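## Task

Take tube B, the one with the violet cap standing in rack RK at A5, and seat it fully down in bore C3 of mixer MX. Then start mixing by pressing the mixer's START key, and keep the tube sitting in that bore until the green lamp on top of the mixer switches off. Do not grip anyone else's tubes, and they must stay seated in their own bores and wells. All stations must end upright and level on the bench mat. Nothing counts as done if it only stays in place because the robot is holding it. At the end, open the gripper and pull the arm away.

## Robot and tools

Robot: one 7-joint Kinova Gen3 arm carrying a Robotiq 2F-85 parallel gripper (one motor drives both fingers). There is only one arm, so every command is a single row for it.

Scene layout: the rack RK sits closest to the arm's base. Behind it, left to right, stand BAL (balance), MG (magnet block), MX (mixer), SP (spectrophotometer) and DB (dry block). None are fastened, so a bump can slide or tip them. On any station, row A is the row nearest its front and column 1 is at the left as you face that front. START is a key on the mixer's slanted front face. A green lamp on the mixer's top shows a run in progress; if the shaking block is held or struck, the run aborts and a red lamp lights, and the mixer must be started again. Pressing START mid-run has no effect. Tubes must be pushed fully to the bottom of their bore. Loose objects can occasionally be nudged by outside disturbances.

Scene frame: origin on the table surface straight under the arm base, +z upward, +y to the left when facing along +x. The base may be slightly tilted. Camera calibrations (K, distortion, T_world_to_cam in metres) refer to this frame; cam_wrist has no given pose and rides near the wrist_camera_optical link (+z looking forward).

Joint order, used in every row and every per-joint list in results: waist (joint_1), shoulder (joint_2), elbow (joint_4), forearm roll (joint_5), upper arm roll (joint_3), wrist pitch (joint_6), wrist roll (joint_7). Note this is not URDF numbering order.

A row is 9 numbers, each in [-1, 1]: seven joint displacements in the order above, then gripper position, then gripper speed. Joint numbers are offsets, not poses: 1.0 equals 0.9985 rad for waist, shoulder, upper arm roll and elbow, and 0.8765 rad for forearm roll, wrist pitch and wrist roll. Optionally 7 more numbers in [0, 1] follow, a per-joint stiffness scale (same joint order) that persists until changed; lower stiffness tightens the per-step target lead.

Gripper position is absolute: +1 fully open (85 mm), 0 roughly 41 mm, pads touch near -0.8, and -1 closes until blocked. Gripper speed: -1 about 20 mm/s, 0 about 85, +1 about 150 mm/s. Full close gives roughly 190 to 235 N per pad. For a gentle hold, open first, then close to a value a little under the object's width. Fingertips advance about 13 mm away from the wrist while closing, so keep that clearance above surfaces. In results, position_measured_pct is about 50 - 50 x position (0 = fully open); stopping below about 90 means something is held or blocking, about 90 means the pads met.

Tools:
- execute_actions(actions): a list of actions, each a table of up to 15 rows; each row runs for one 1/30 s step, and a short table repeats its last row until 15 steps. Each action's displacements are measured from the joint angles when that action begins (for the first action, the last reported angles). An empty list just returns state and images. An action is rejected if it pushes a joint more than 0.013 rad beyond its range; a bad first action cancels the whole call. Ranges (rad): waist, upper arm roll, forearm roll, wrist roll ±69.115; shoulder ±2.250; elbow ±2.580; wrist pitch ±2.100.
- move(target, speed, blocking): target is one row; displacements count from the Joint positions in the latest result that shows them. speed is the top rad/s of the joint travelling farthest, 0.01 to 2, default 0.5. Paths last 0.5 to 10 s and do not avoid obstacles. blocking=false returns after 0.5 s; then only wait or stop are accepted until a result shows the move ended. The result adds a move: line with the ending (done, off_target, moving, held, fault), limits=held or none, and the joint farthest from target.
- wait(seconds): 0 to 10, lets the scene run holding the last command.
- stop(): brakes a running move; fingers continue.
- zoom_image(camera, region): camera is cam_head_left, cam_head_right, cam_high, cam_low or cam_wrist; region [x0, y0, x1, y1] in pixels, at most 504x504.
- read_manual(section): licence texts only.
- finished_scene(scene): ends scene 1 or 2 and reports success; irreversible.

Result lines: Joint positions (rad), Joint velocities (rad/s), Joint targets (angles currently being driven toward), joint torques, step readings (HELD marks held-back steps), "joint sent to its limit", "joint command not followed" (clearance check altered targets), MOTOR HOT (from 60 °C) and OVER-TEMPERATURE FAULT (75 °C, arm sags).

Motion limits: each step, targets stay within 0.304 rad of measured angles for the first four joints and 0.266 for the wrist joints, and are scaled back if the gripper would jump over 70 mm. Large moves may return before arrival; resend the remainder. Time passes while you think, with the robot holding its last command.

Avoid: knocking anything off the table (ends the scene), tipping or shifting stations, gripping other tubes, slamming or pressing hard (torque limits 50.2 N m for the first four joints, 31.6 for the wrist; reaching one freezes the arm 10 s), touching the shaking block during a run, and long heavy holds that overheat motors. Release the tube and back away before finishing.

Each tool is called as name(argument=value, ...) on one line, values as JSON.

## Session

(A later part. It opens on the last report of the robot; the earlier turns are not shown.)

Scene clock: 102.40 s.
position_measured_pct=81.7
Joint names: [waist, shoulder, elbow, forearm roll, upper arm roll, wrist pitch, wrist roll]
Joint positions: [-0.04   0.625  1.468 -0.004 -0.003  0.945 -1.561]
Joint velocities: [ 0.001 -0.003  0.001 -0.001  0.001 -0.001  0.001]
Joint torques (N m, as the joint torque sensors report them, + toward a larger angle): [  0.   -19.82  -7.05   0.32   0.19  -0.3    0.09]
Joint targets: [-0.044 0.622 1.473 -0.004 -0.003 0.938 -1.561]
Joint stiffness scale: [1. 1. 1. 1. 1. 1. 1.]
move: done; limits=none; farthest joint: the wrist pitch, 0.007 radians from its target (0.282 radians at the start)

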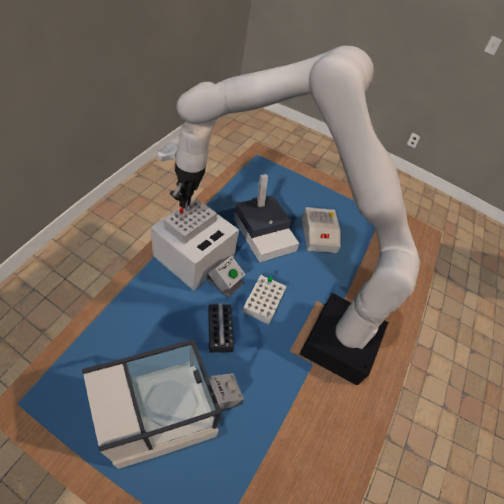

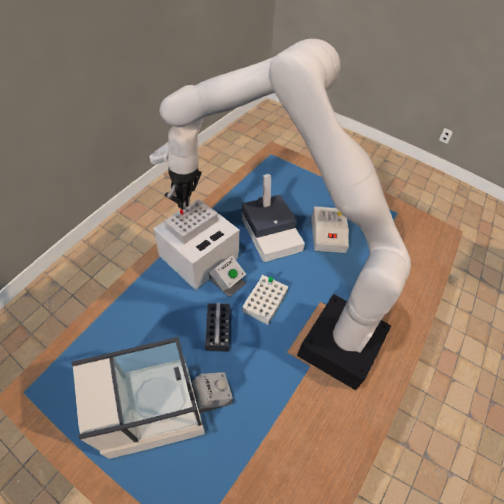

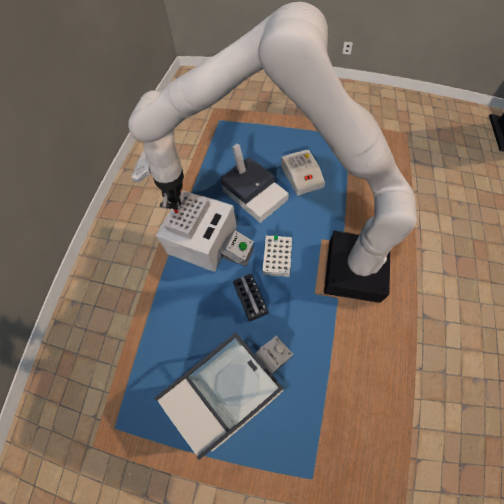

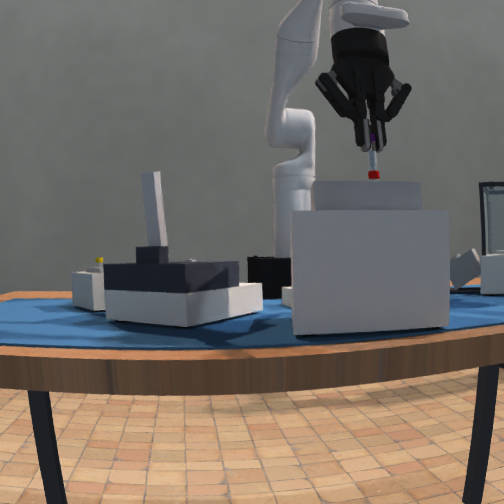

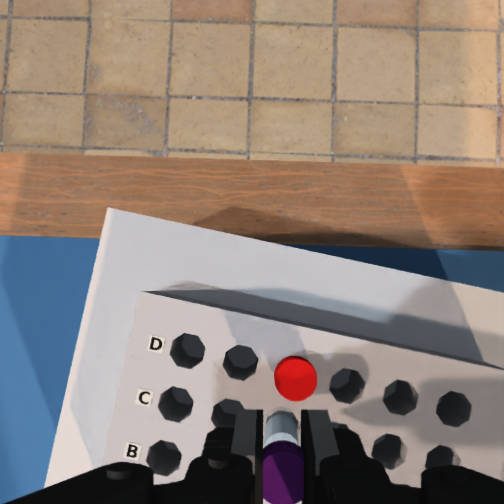

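move(target=[0,0.009,0.019,0,0,-0.031,0,-0.72,0], speed=0.04)

zoom_image(camera="cam_head_left", region=[170,190,210,230])

zoom_image(camera="cam_head_right", region=[170,190,210,230])

zoom_image(camera="cam_low", region=[340,120,410,190])

Scene clock: 112.17 s.
position_measured_pct=81.7
Joint names: [waist, shoulder, elbow, forearm roll, upper arm roll, wrist pitch, wrist roll]
Joint positions: [-0.04   0.632  1.482 -0.004 -0.003  0.925 -1.561]
Joint velocities: [ 0.001  0.001  0.001 -0.    -0.    -0.001  0.002]
Joint torques (N m, as the joint torque sensors report them, + toward a larger angle): [  0.11 -19.9   -7.15   0.24   0.03  -0.31   0.11]
Joint targets: [-0.040 0.634 1.487 -0.004 -0.003 0.918 -1.561]
Joint stiffness scale: [1. 1. 1. 1. 1. 1. 1.]
move: done; limits=none; farthest joint: the wrist pitch, 0.007 radians from its target (0.028 radians at the start)

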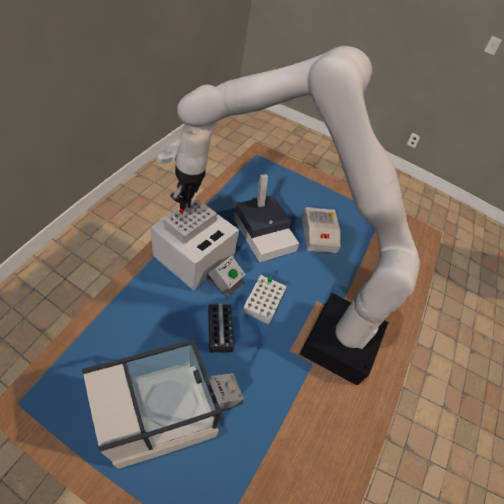

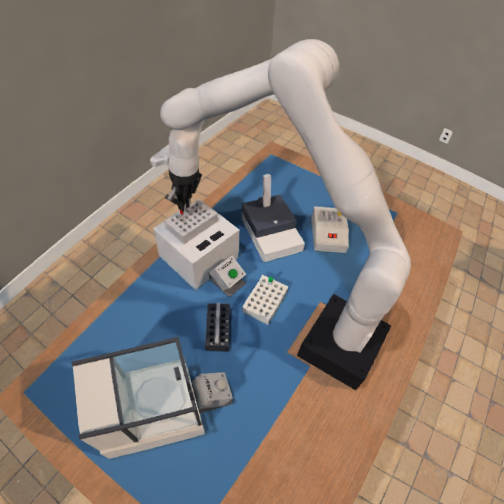

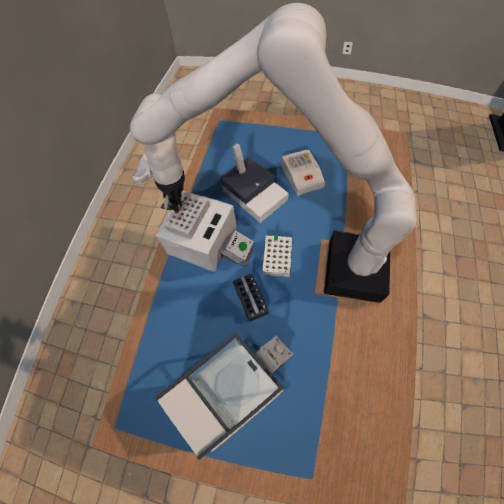

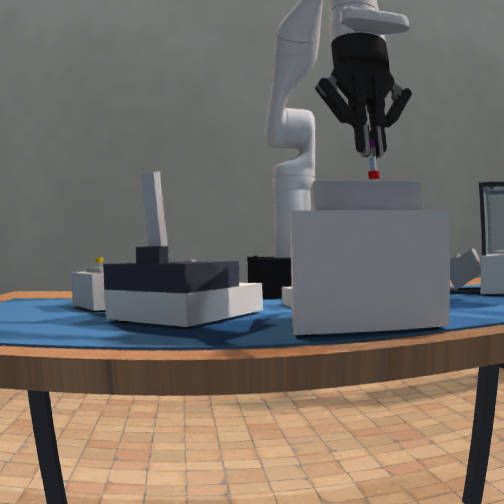

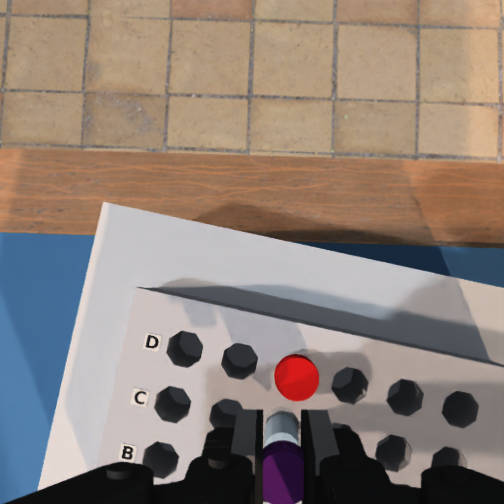

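Region (170, 190, 210, 230) of cam_head_left's 504x504 image, scaled by 12.600, with more detail than that image has.

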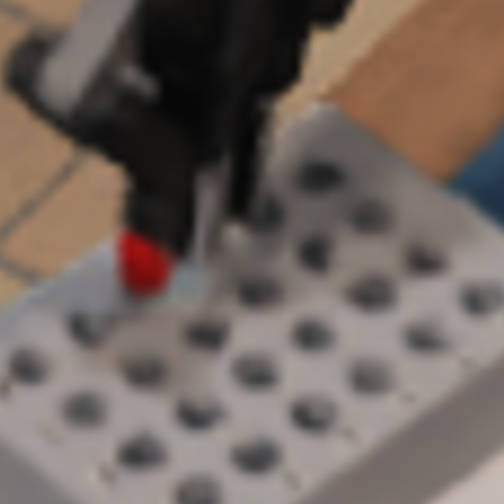

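Region (170, 190, 210, 230) of cam_head_right's 504x504 image, scaled by 12.600, with more detail than that image has.

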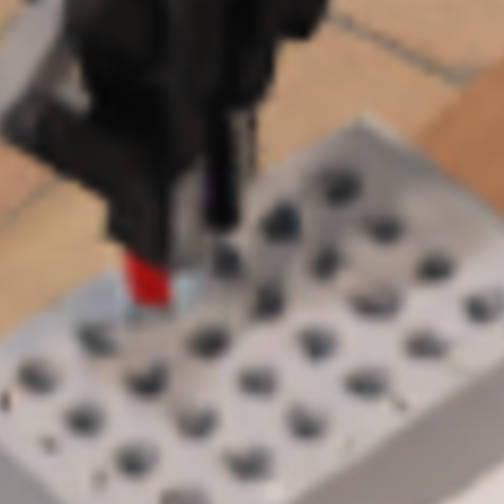

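Region (340, 120, 410, 190) of cam_low's 504x504 image, scaled by 7.200, with more detail than that image has.

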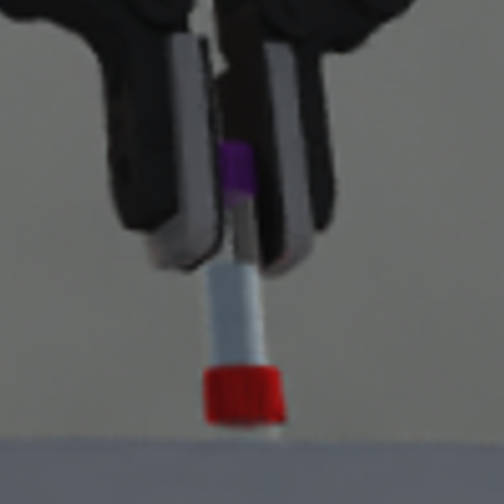

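move(target=[0,-0.011,0.021,0,0,-0.016,0,-0.72,0], speed=0.04)

move(target=[0,0.011,0.014,0,0,-0.027,0,-0.72,0], speed=0.03)

zoom_image(camera="cam_head_left", region=[170,190,210,230])

Scene clock: 118.00 s.
position_measured_pct=81.7
Joint names: [waist, shoulder, elbow, forearm roll, upper arm roll, wrist pitch, wrist roll]
Joint positions: [-0.04   0.623  1.498 -0.004 -0.003  0.918 -1.561]
Joint velocities: [-0.001 -0.003  0.002 -0.    -0.    -0.    -0.   ]
Joint torques (N m, as the joint torque sensors report them, + toward a larger angle): [  0.18 -19.93  -7.06   0.21   0.16  -0.26   0.16]
Joint targets: [-0.040 0.621 1.503 -0.004 -0.003 0.911 -1.561]
Joint stiffness scale: [1. 1. 1. 1. 1. 1. 1.]
move: done; limits=none; farthest joint: the wrist pitch, 0.007 radians from its target (0.014 radians at the start)

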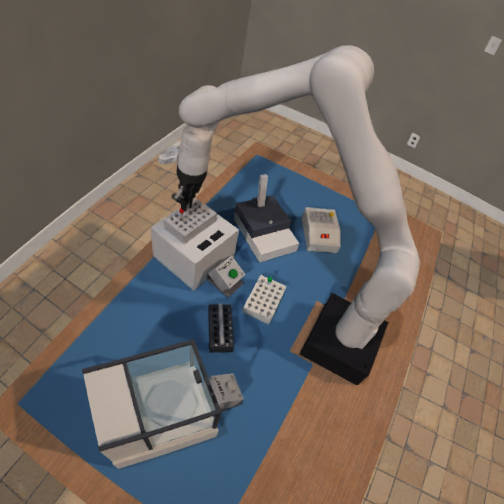

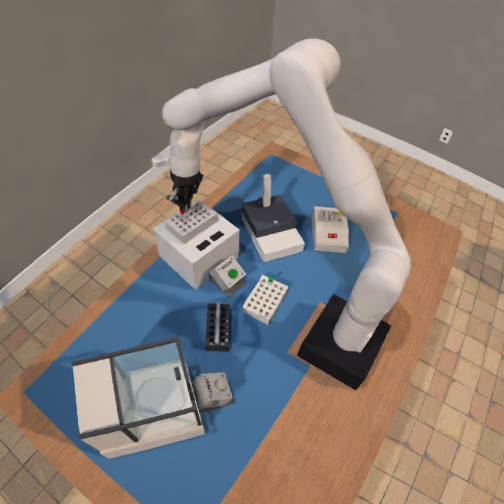

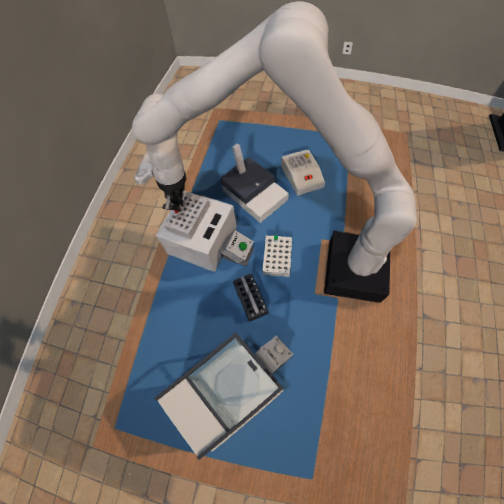

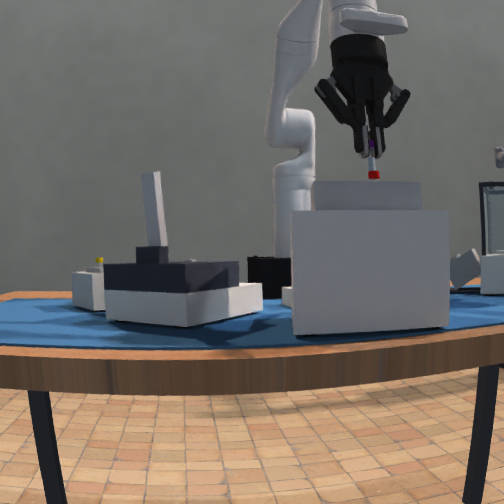

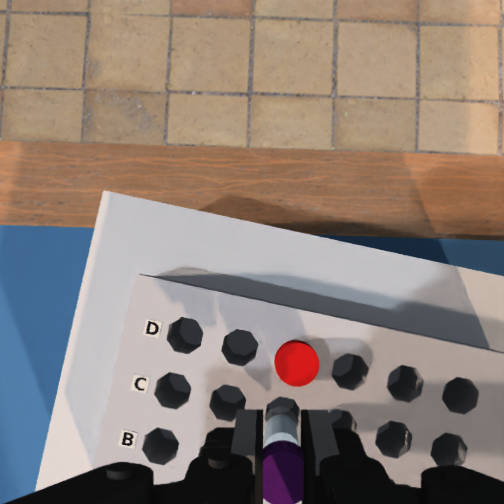

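Scene clock: 119.00 s.
position_measured_pct=81.7
Joint names: [waist, shoulder, elbow, forearm roll, upper arm roll, wrist pitch, wrist roll]
Joint positions: [-0.04   0.632  1.507 -0.004 -0.003  0.901 -1.561]
Joint velocities: [ 0.001  0.002  0.002 -0.001  0.    -0.001 -0.001]
Joint torques (N m, as the joint torque sensors report them, + toward a larger angle): [  0.09 -20.02  -7.23   0.23   0.26  -0.48   0.14]
Joint targets: [-0.040 0.634 1.512 -0.004 -0.003 0.894 -1.561]
Joint stiffness scale: [1. 1. 1. 1. 1. 1. 1.]
move: done; limits=none; farthest joint: the wrist pitch, 0.007 radians from its target (0.024 radians at the start)

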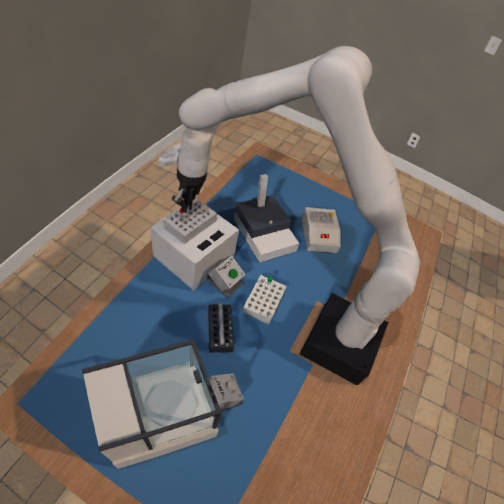

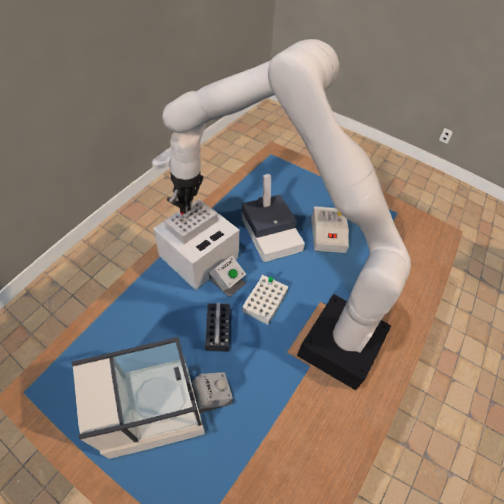

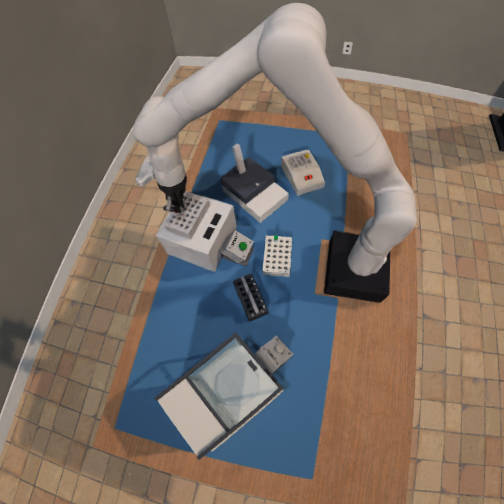

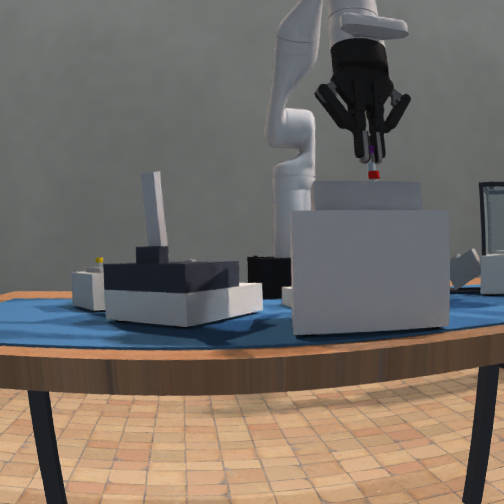

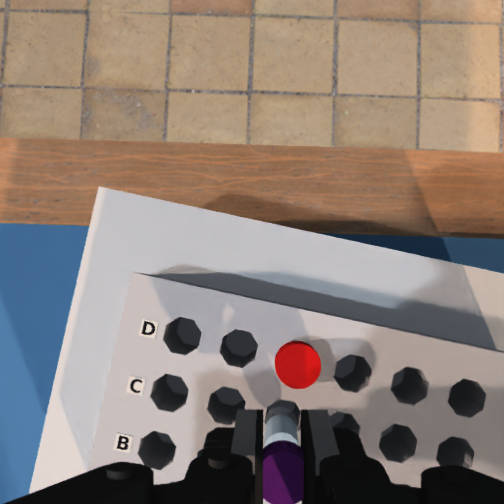

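Region (170, 190, 210, 230) of cam_head_left's 504x504 image, scaled by 12.600, with more detail than that image has.

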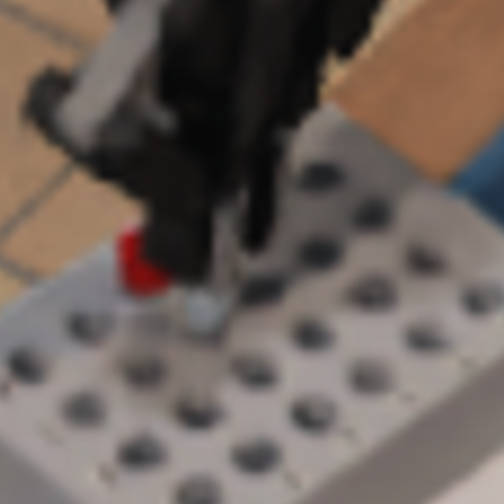

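move(target=[0,0.011,0.012,0,0,-0.026,0,-0.72,0], speed=0.03)

Scene clock: 122.70 s.
position_measured_pct=81.7
Joint names: [waist, shoulder, elbow, forearm roll, upper arm roll, wrist pitch, wrist roll]
Joint positions: [-0.04   0.639  1.514 -0.004 -0.003  0.885 -1.561]
Joint velocities: [ 0.001  0.002  0.001 -0.     0.    -0.001  0.001]
Joint torques (N m, as the joint torque sensors report them, + toward a larger angle): [ -1.14 -19.98  -6.62  -0.44  -1.2    0.04   0.07]
Joint targets: [-0.040 0.643 1.519 -0.004 -0.003 0.879 -1.561]
Joint stiffness scale: [1. 1. 1. 1. 1. 1. 1.]
move: done; limits=none; farthest joint: the wrist pitch, 0.007 radians from its target (0.023 radians at the start)

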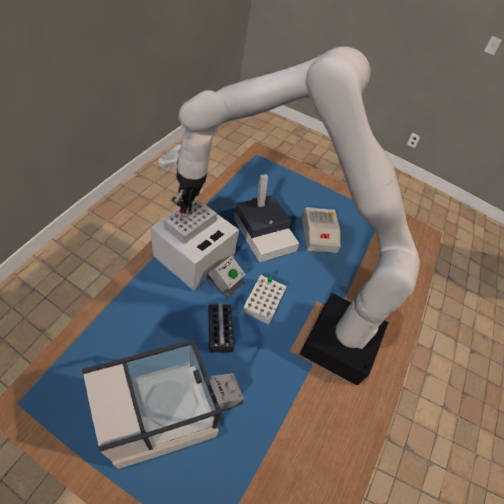

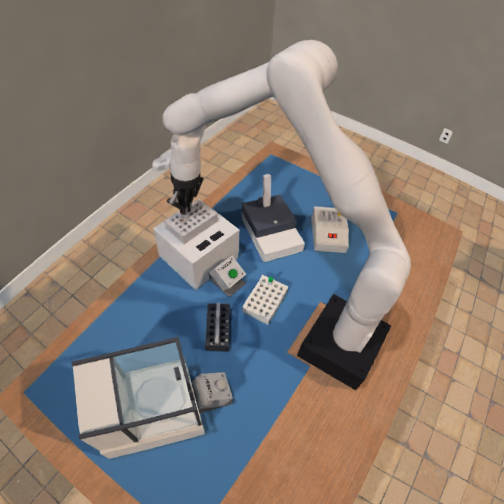

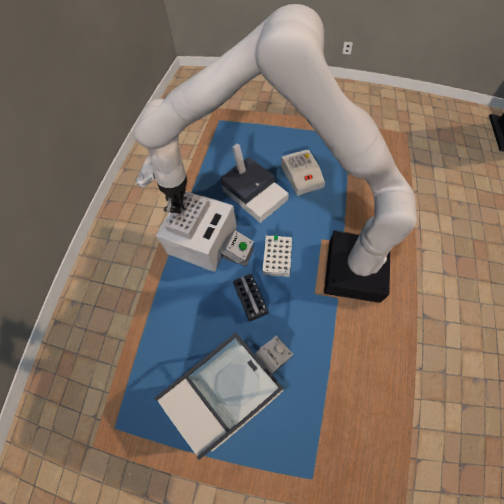

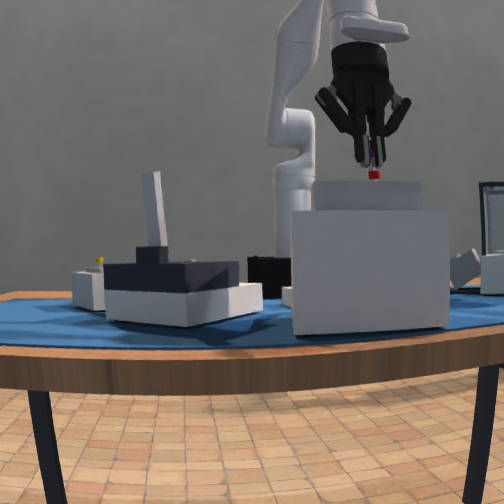

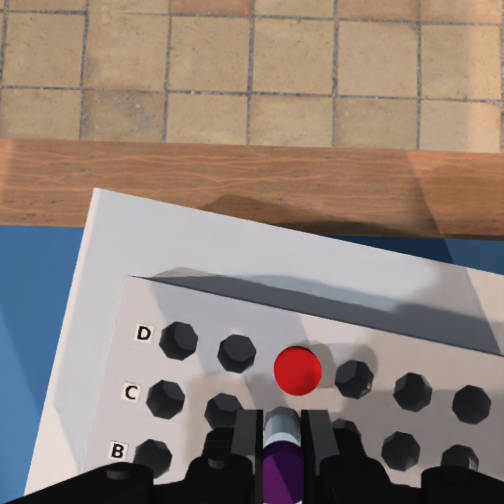

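move(target=[0.004,0.013,0.012,0,0,-0.028,0,-0.72,0], speed=0.03)

zoom_image(camera="cam_low", region=[340,120,410,190])

Scene clock: 127.30 s.
position_measured_pct=81.7
Joint names: [waist, shoulder, elbow, forearm roll, upper arm roll, wrist pitch, wrist roll]
Joint positions: [-0.039  0.649  1.521 -0.004 -0.003  0.867 -1.561]
Joint velocities: [ 0.     0.002 -0.    -0.001  0.    -0.    -0.   ]
Joint torques (N m, as the joint torque sensors report them, + toward a larger angle): [ -0.23 -19.76  -6.95   0.08  -0.27  -0.41   0.13]
Joint targets: [-0.036 0.652 1.526 -0.004 -0.003 0.860 -1.561]
Joint stiffness scale: [1. 1. 1. 1. 1. 1. 1.]
move: done; limits=none; farthest joint: the wrist pitch, 0.007 radians from its target (0.024 radians at the start)

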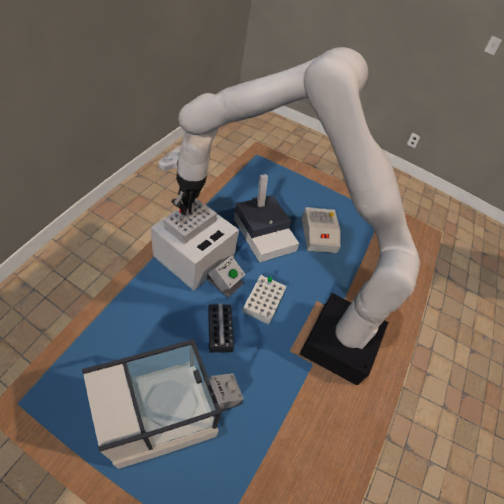

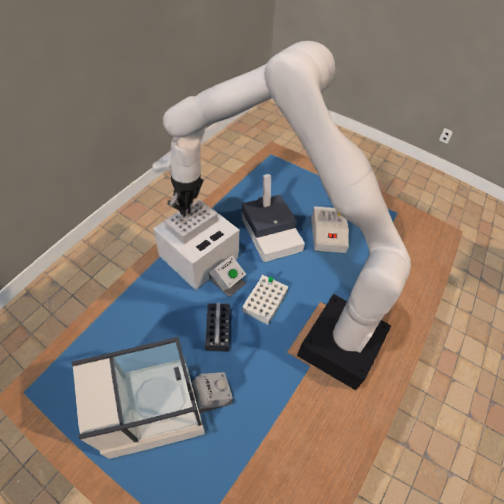

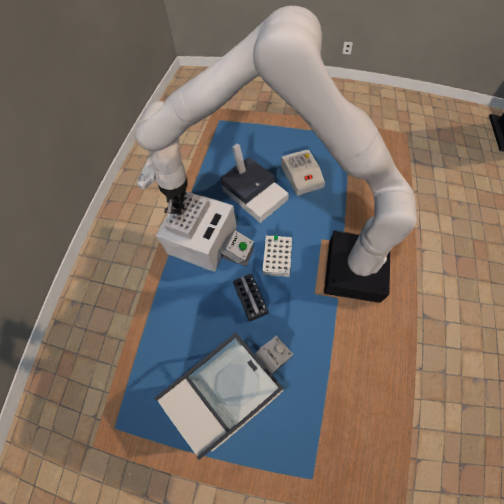

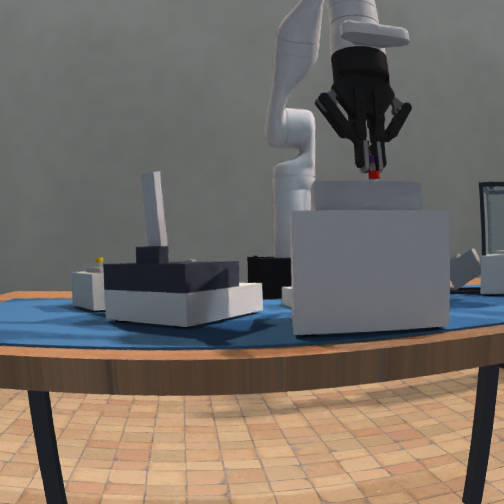

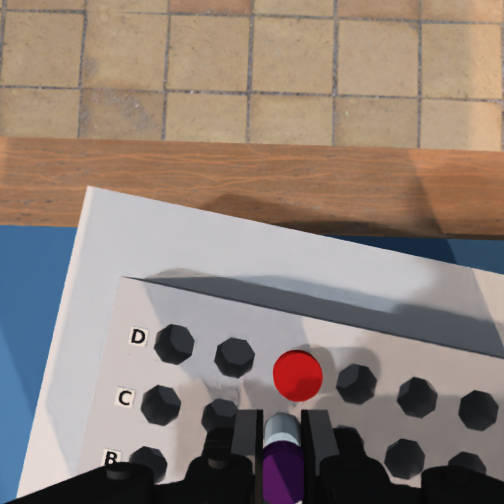

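Region (340, 120, 410, 190) of cam_low's 504x504 image, scaled by 7.200, with more detail than that image has.

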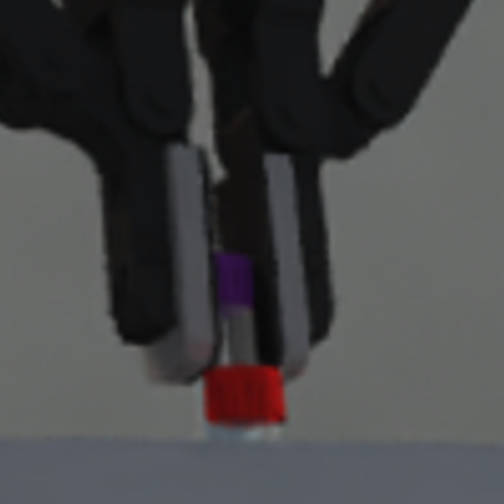

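move(target=[0,0,0,0,0,0,0,-0.4,-0.5])

move(target=[0,-0.033,-0.038,0,0,0.08,0,-0.4,0], speed=0.08)

move(target=[0,-0.008,0.021,0,0,-0.04,0,-0.85,0], speed=0.08)

zoom_image(camera="cam_low", region=[340,120,410,190])

Scene clock: 132.07 s.
position_measured_pct=69.8
Joint names: [waist, shoulder, elbow, forearm roll, upper arm roll, wrist pitch, wrist roll]
Joint positions: [-0.039  0.649  1.521 -0.004 -0.003  0.867 -1.561]
Joint velocities: [ 0.002  0.     0.    -0.     0.    -0.    -0.   ]
Joint torques (N m, as the joint torque sensors report them, + toward a larger angle): [  0.19 -20.02  -6.86   0.23   0.21  -0.29   0.1 ]
Joint targets: [-0.039 0.649 1.521 -0.004 -0.003 0.867 -1.561]
Joint stiffness scale: [1. 1. 1. 1. 1. 1. 1.]
move: done; limits=none; farthest joint: the waist, 0.000 radians from its target (0.000 radians at the start)

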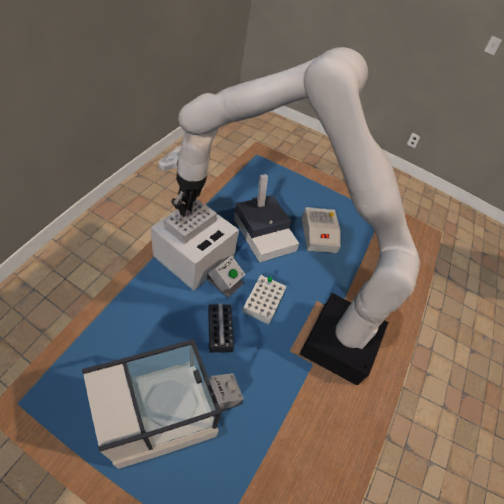

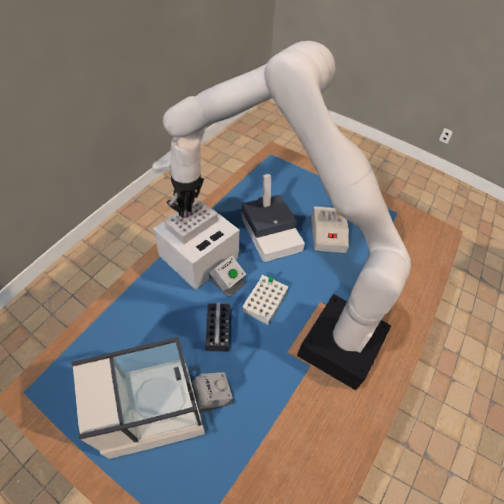

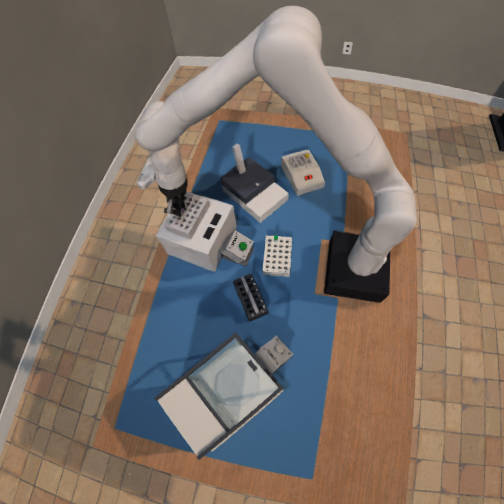

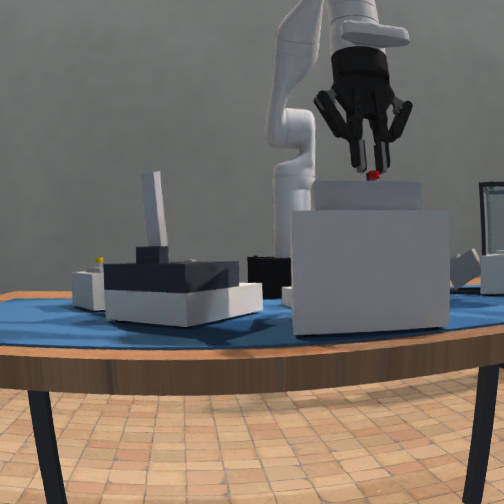

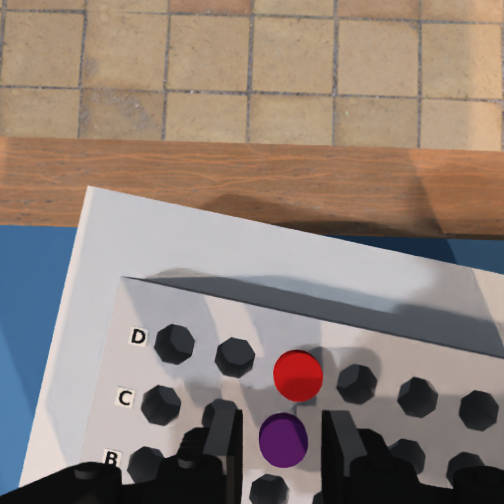

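Scene clock: 133.27 s.
position_measured_pct=69.8
Joint names: [waist, shoulder, elbow, forearm roll, upper arm roll, wrist pitch, wrist roll]
Joint positions: [-0.039  0.619  1.487 -0.004 -0.003  0.93  -1.561]
Joint velocities: [ 0.001 -0.001 -0.    -0.001 -0.     0.001 -0.001]
Joint torques (N m, as the joint torque sensors report them, + toward a larger angle): [  0.   -19.99  -7.29   0.32   0.29  -0.36   0.1 ]
Joint targets: [-0.039 0.616 1.483 -0.004 -0.003 0.937 -1.561]
Joint stiffness scale: [1. 1. 1. 1. 1. 1. 1.]
move: done; limits=none; farthest joint: the wrist pitch, 0.007 radians from its target (0.070 radians at the start)

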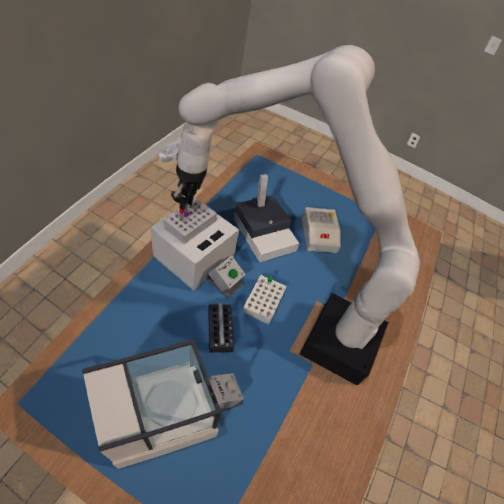

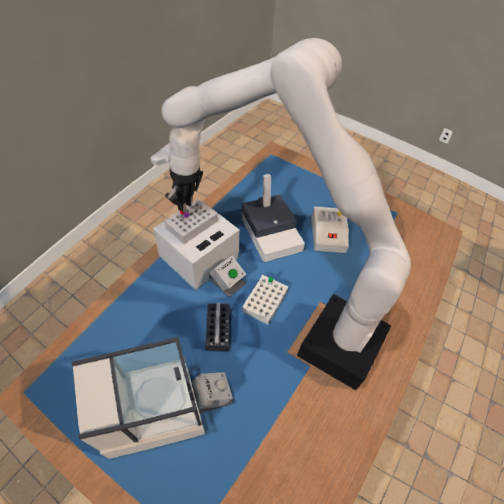

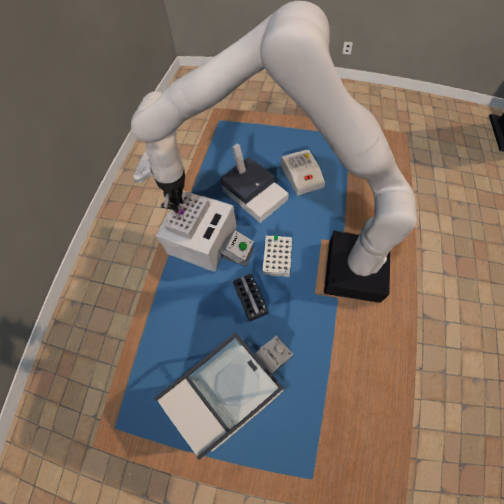

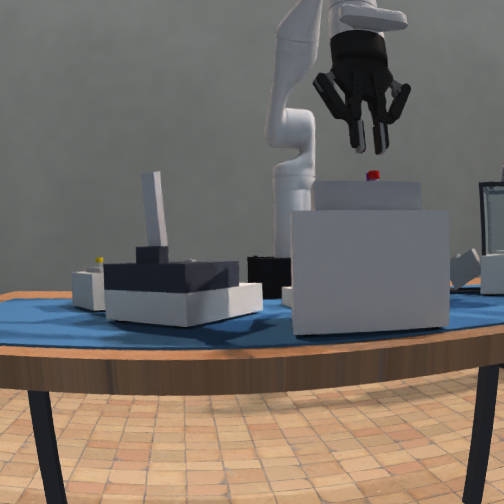

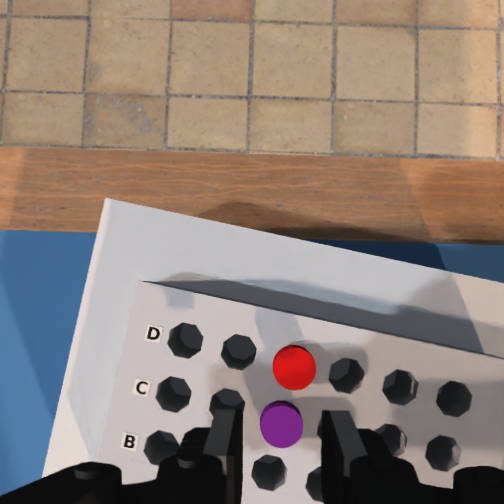

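Scene clock: 134.03 s.
position_measured_pct=90.5
Joint names: [waist, shoulder, elbow, forearm roll, upper arm roll, wrist pitch, wrist roll]
Joint positions: [-0.039  0.614  1.503 -0.004 -0.003  0.902 -1.561]
Joint velocities: [ 0.001 -0.001  0.001 -0.    -0.     0.     0.   ]
Joint torques (N m, as the joint torque sensors report them, + toward a larger angle): [  0.13 -20.07  -7.3    0.25   0.27  -0.48   0.13]
Joint targets: [-0.039 0.611 1.508 -0.004 -0.003 0.895 -1.561]
Joint stiffness scale: [1. 1. 1. 1. 1. 1. 1.]
move: done; limits=none; farthest joint: the wrist pitch, 0.007 radians from its target (0.036 radians at the start)

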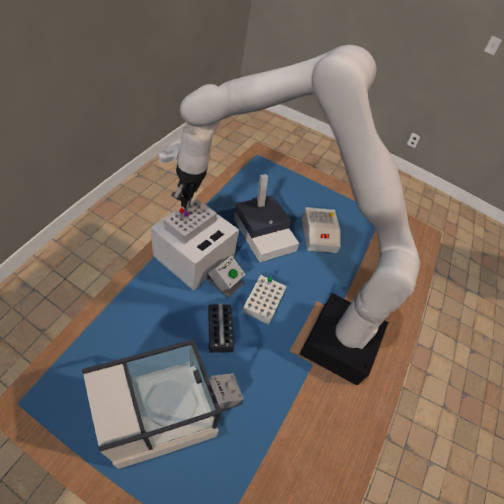

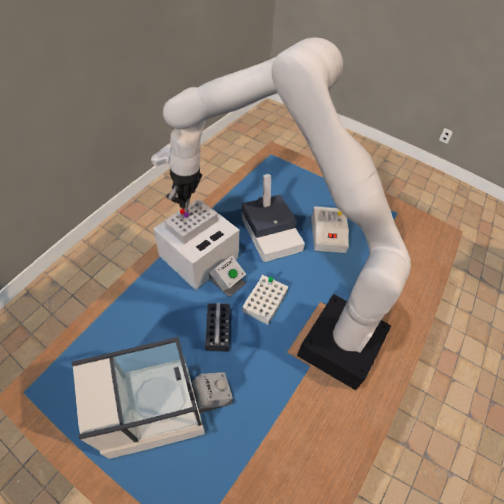

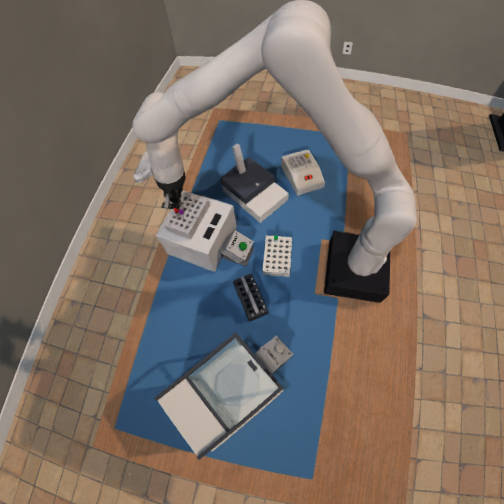

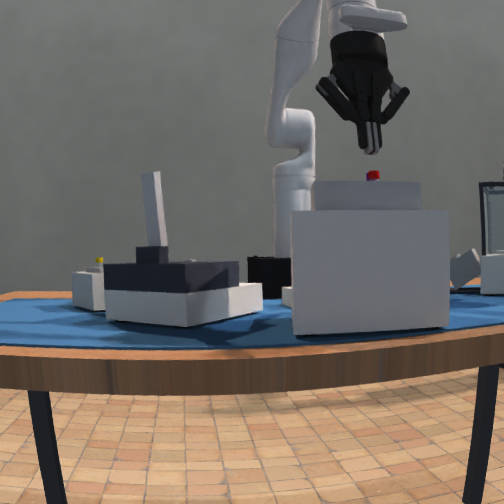

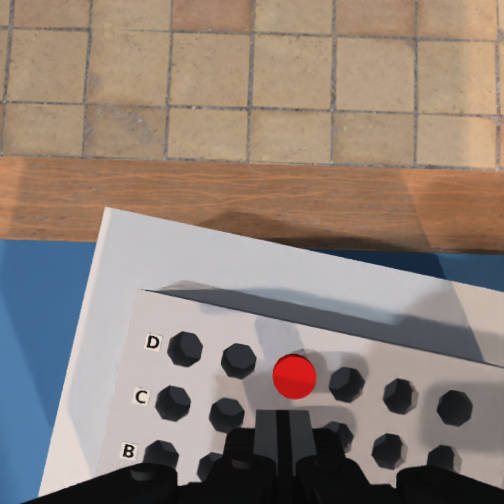

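Region (340, 120, 410, 190) of cam_low's 504x504 image, scaled by 7.200, with more detail than that image has.

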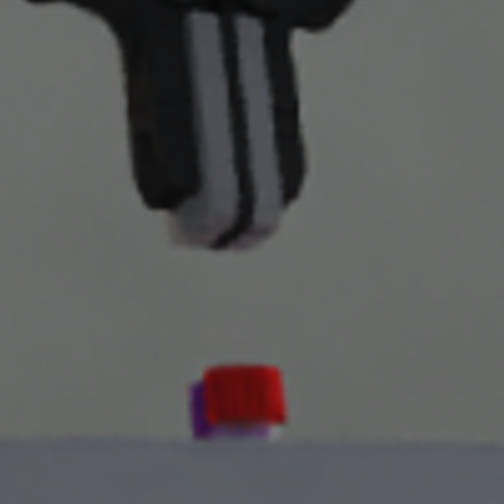

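move(target=[0,-0.003,0.015,0,0,0.022,0,-0.85,0], speed=0.06)

move(target=[0,0.033,0.033,0,0,-0.072,0,-0.85,0], speed=0.04)

Scene clock: 138.33 s.
position_measured_pct=90.5
Joint names: [waist, shoulder, elbow, forearm roll, upper arm roll, wrist pitch, wrist roll]
Joint positions: [-0.039  0.614  1.513 -0.004 -0.003  0.915 -1.561]
Joint velocities: [ 0.001 -0.001  0.    -0.001  0.001 -0.     0.001]
Joint torques (N m, as the joint torque sensors report them, + toward a larger angle): [  0.04 -19.74  -6.9    0.3    0.09  -0.25   0.19]
Joint targets: [-0.039 0.611 1.518 -0.004 -0.003 0.922 -1.561]
Joint stiffness scale: [1. 1. 1. 1. 1. 1. 1.]
move: done; limits=none; farthest joint: the wrist pitch, 0.007 radians from its target (0.019 radians at the start)

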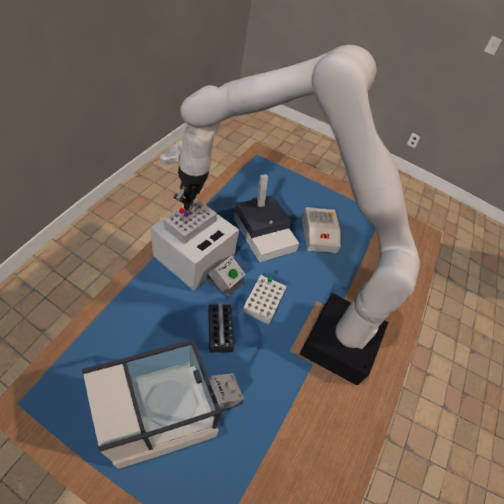

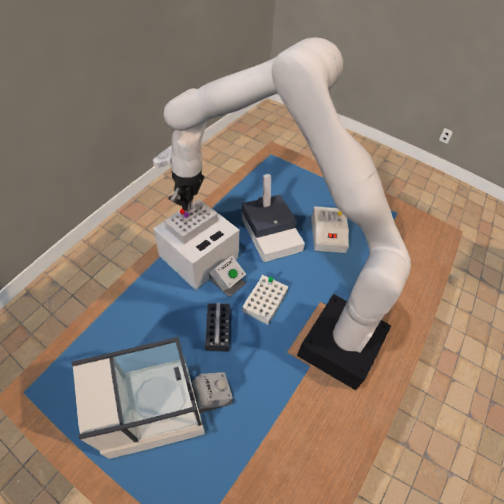

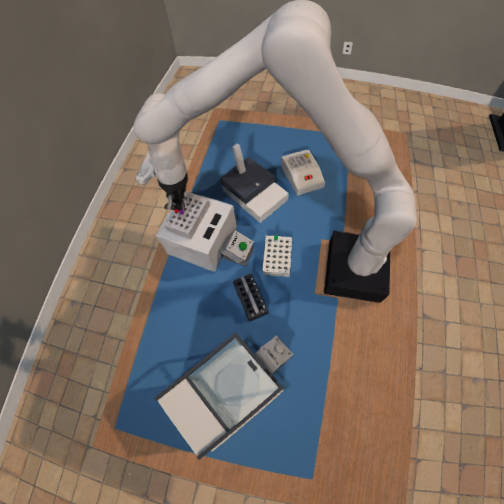

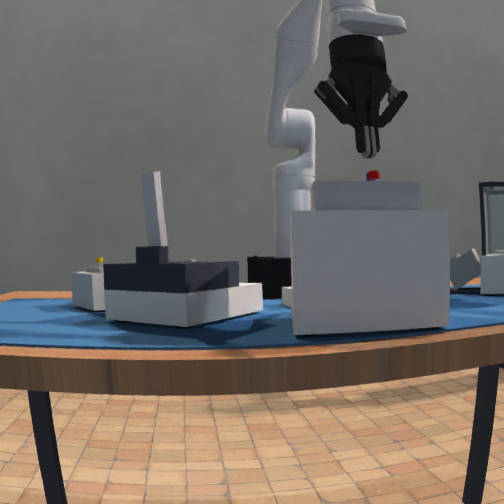

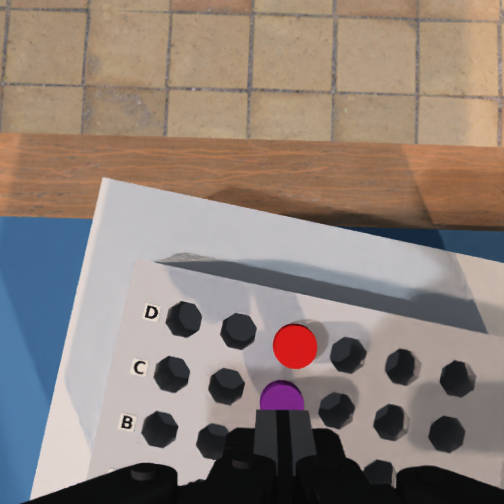

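Scene clock: 140.17 s.
position_measured_pct=90.5
Joint names: [waist, shoulder, elbow, forearm roll, upper arm roll, wrist pitch, wrist roll]
Joint positions: [-0.039  0.643  1.541 -0.004 -0.003  0.859 -1.561]
Joint velocities: [-0.002  0.001 -0.001 -0.001 -0.     0.002  0.001]
Joint torques (N m, as the joint torque sensors report them, + toward a larger angle): [  0.14 -18.58  -6.45   0.3    0.11  -0.4    0.15]
Joint targets: [-0.039 0.647 1.546 -0.004 -0.003 0.852 -1.561]
Joint stiffness scale: [1. 1. 1. 1. 1. 1. 1.]
move: done; limits=none; farthest joint: the wrist pitch, 0.007 radians from its target (0.063 radians at the start)

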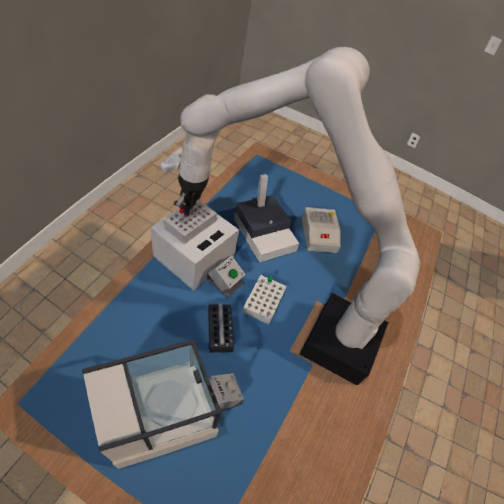

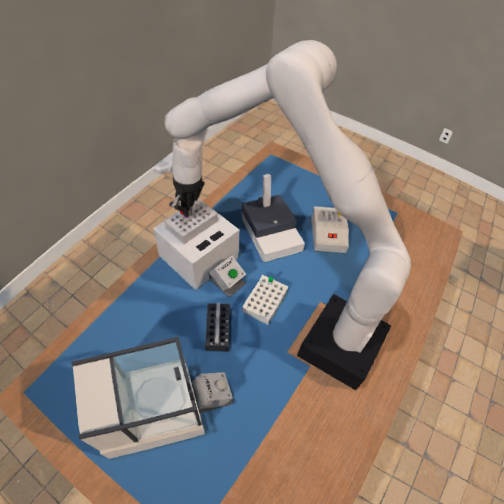

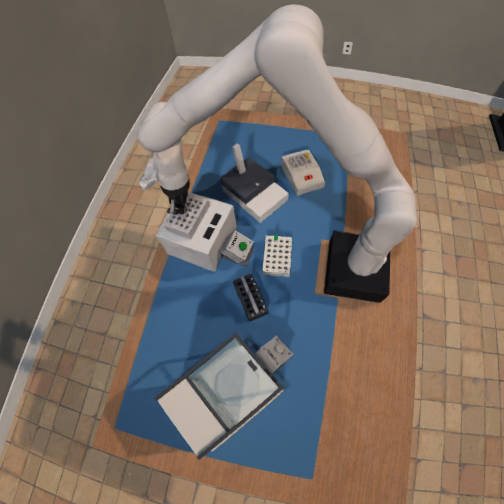

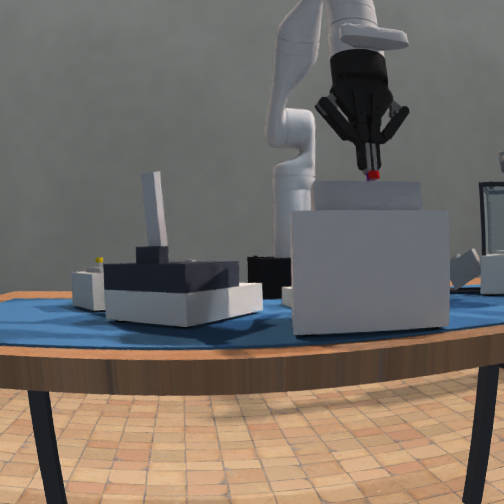

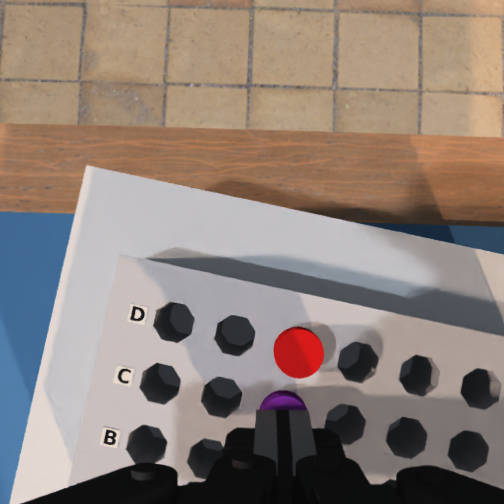

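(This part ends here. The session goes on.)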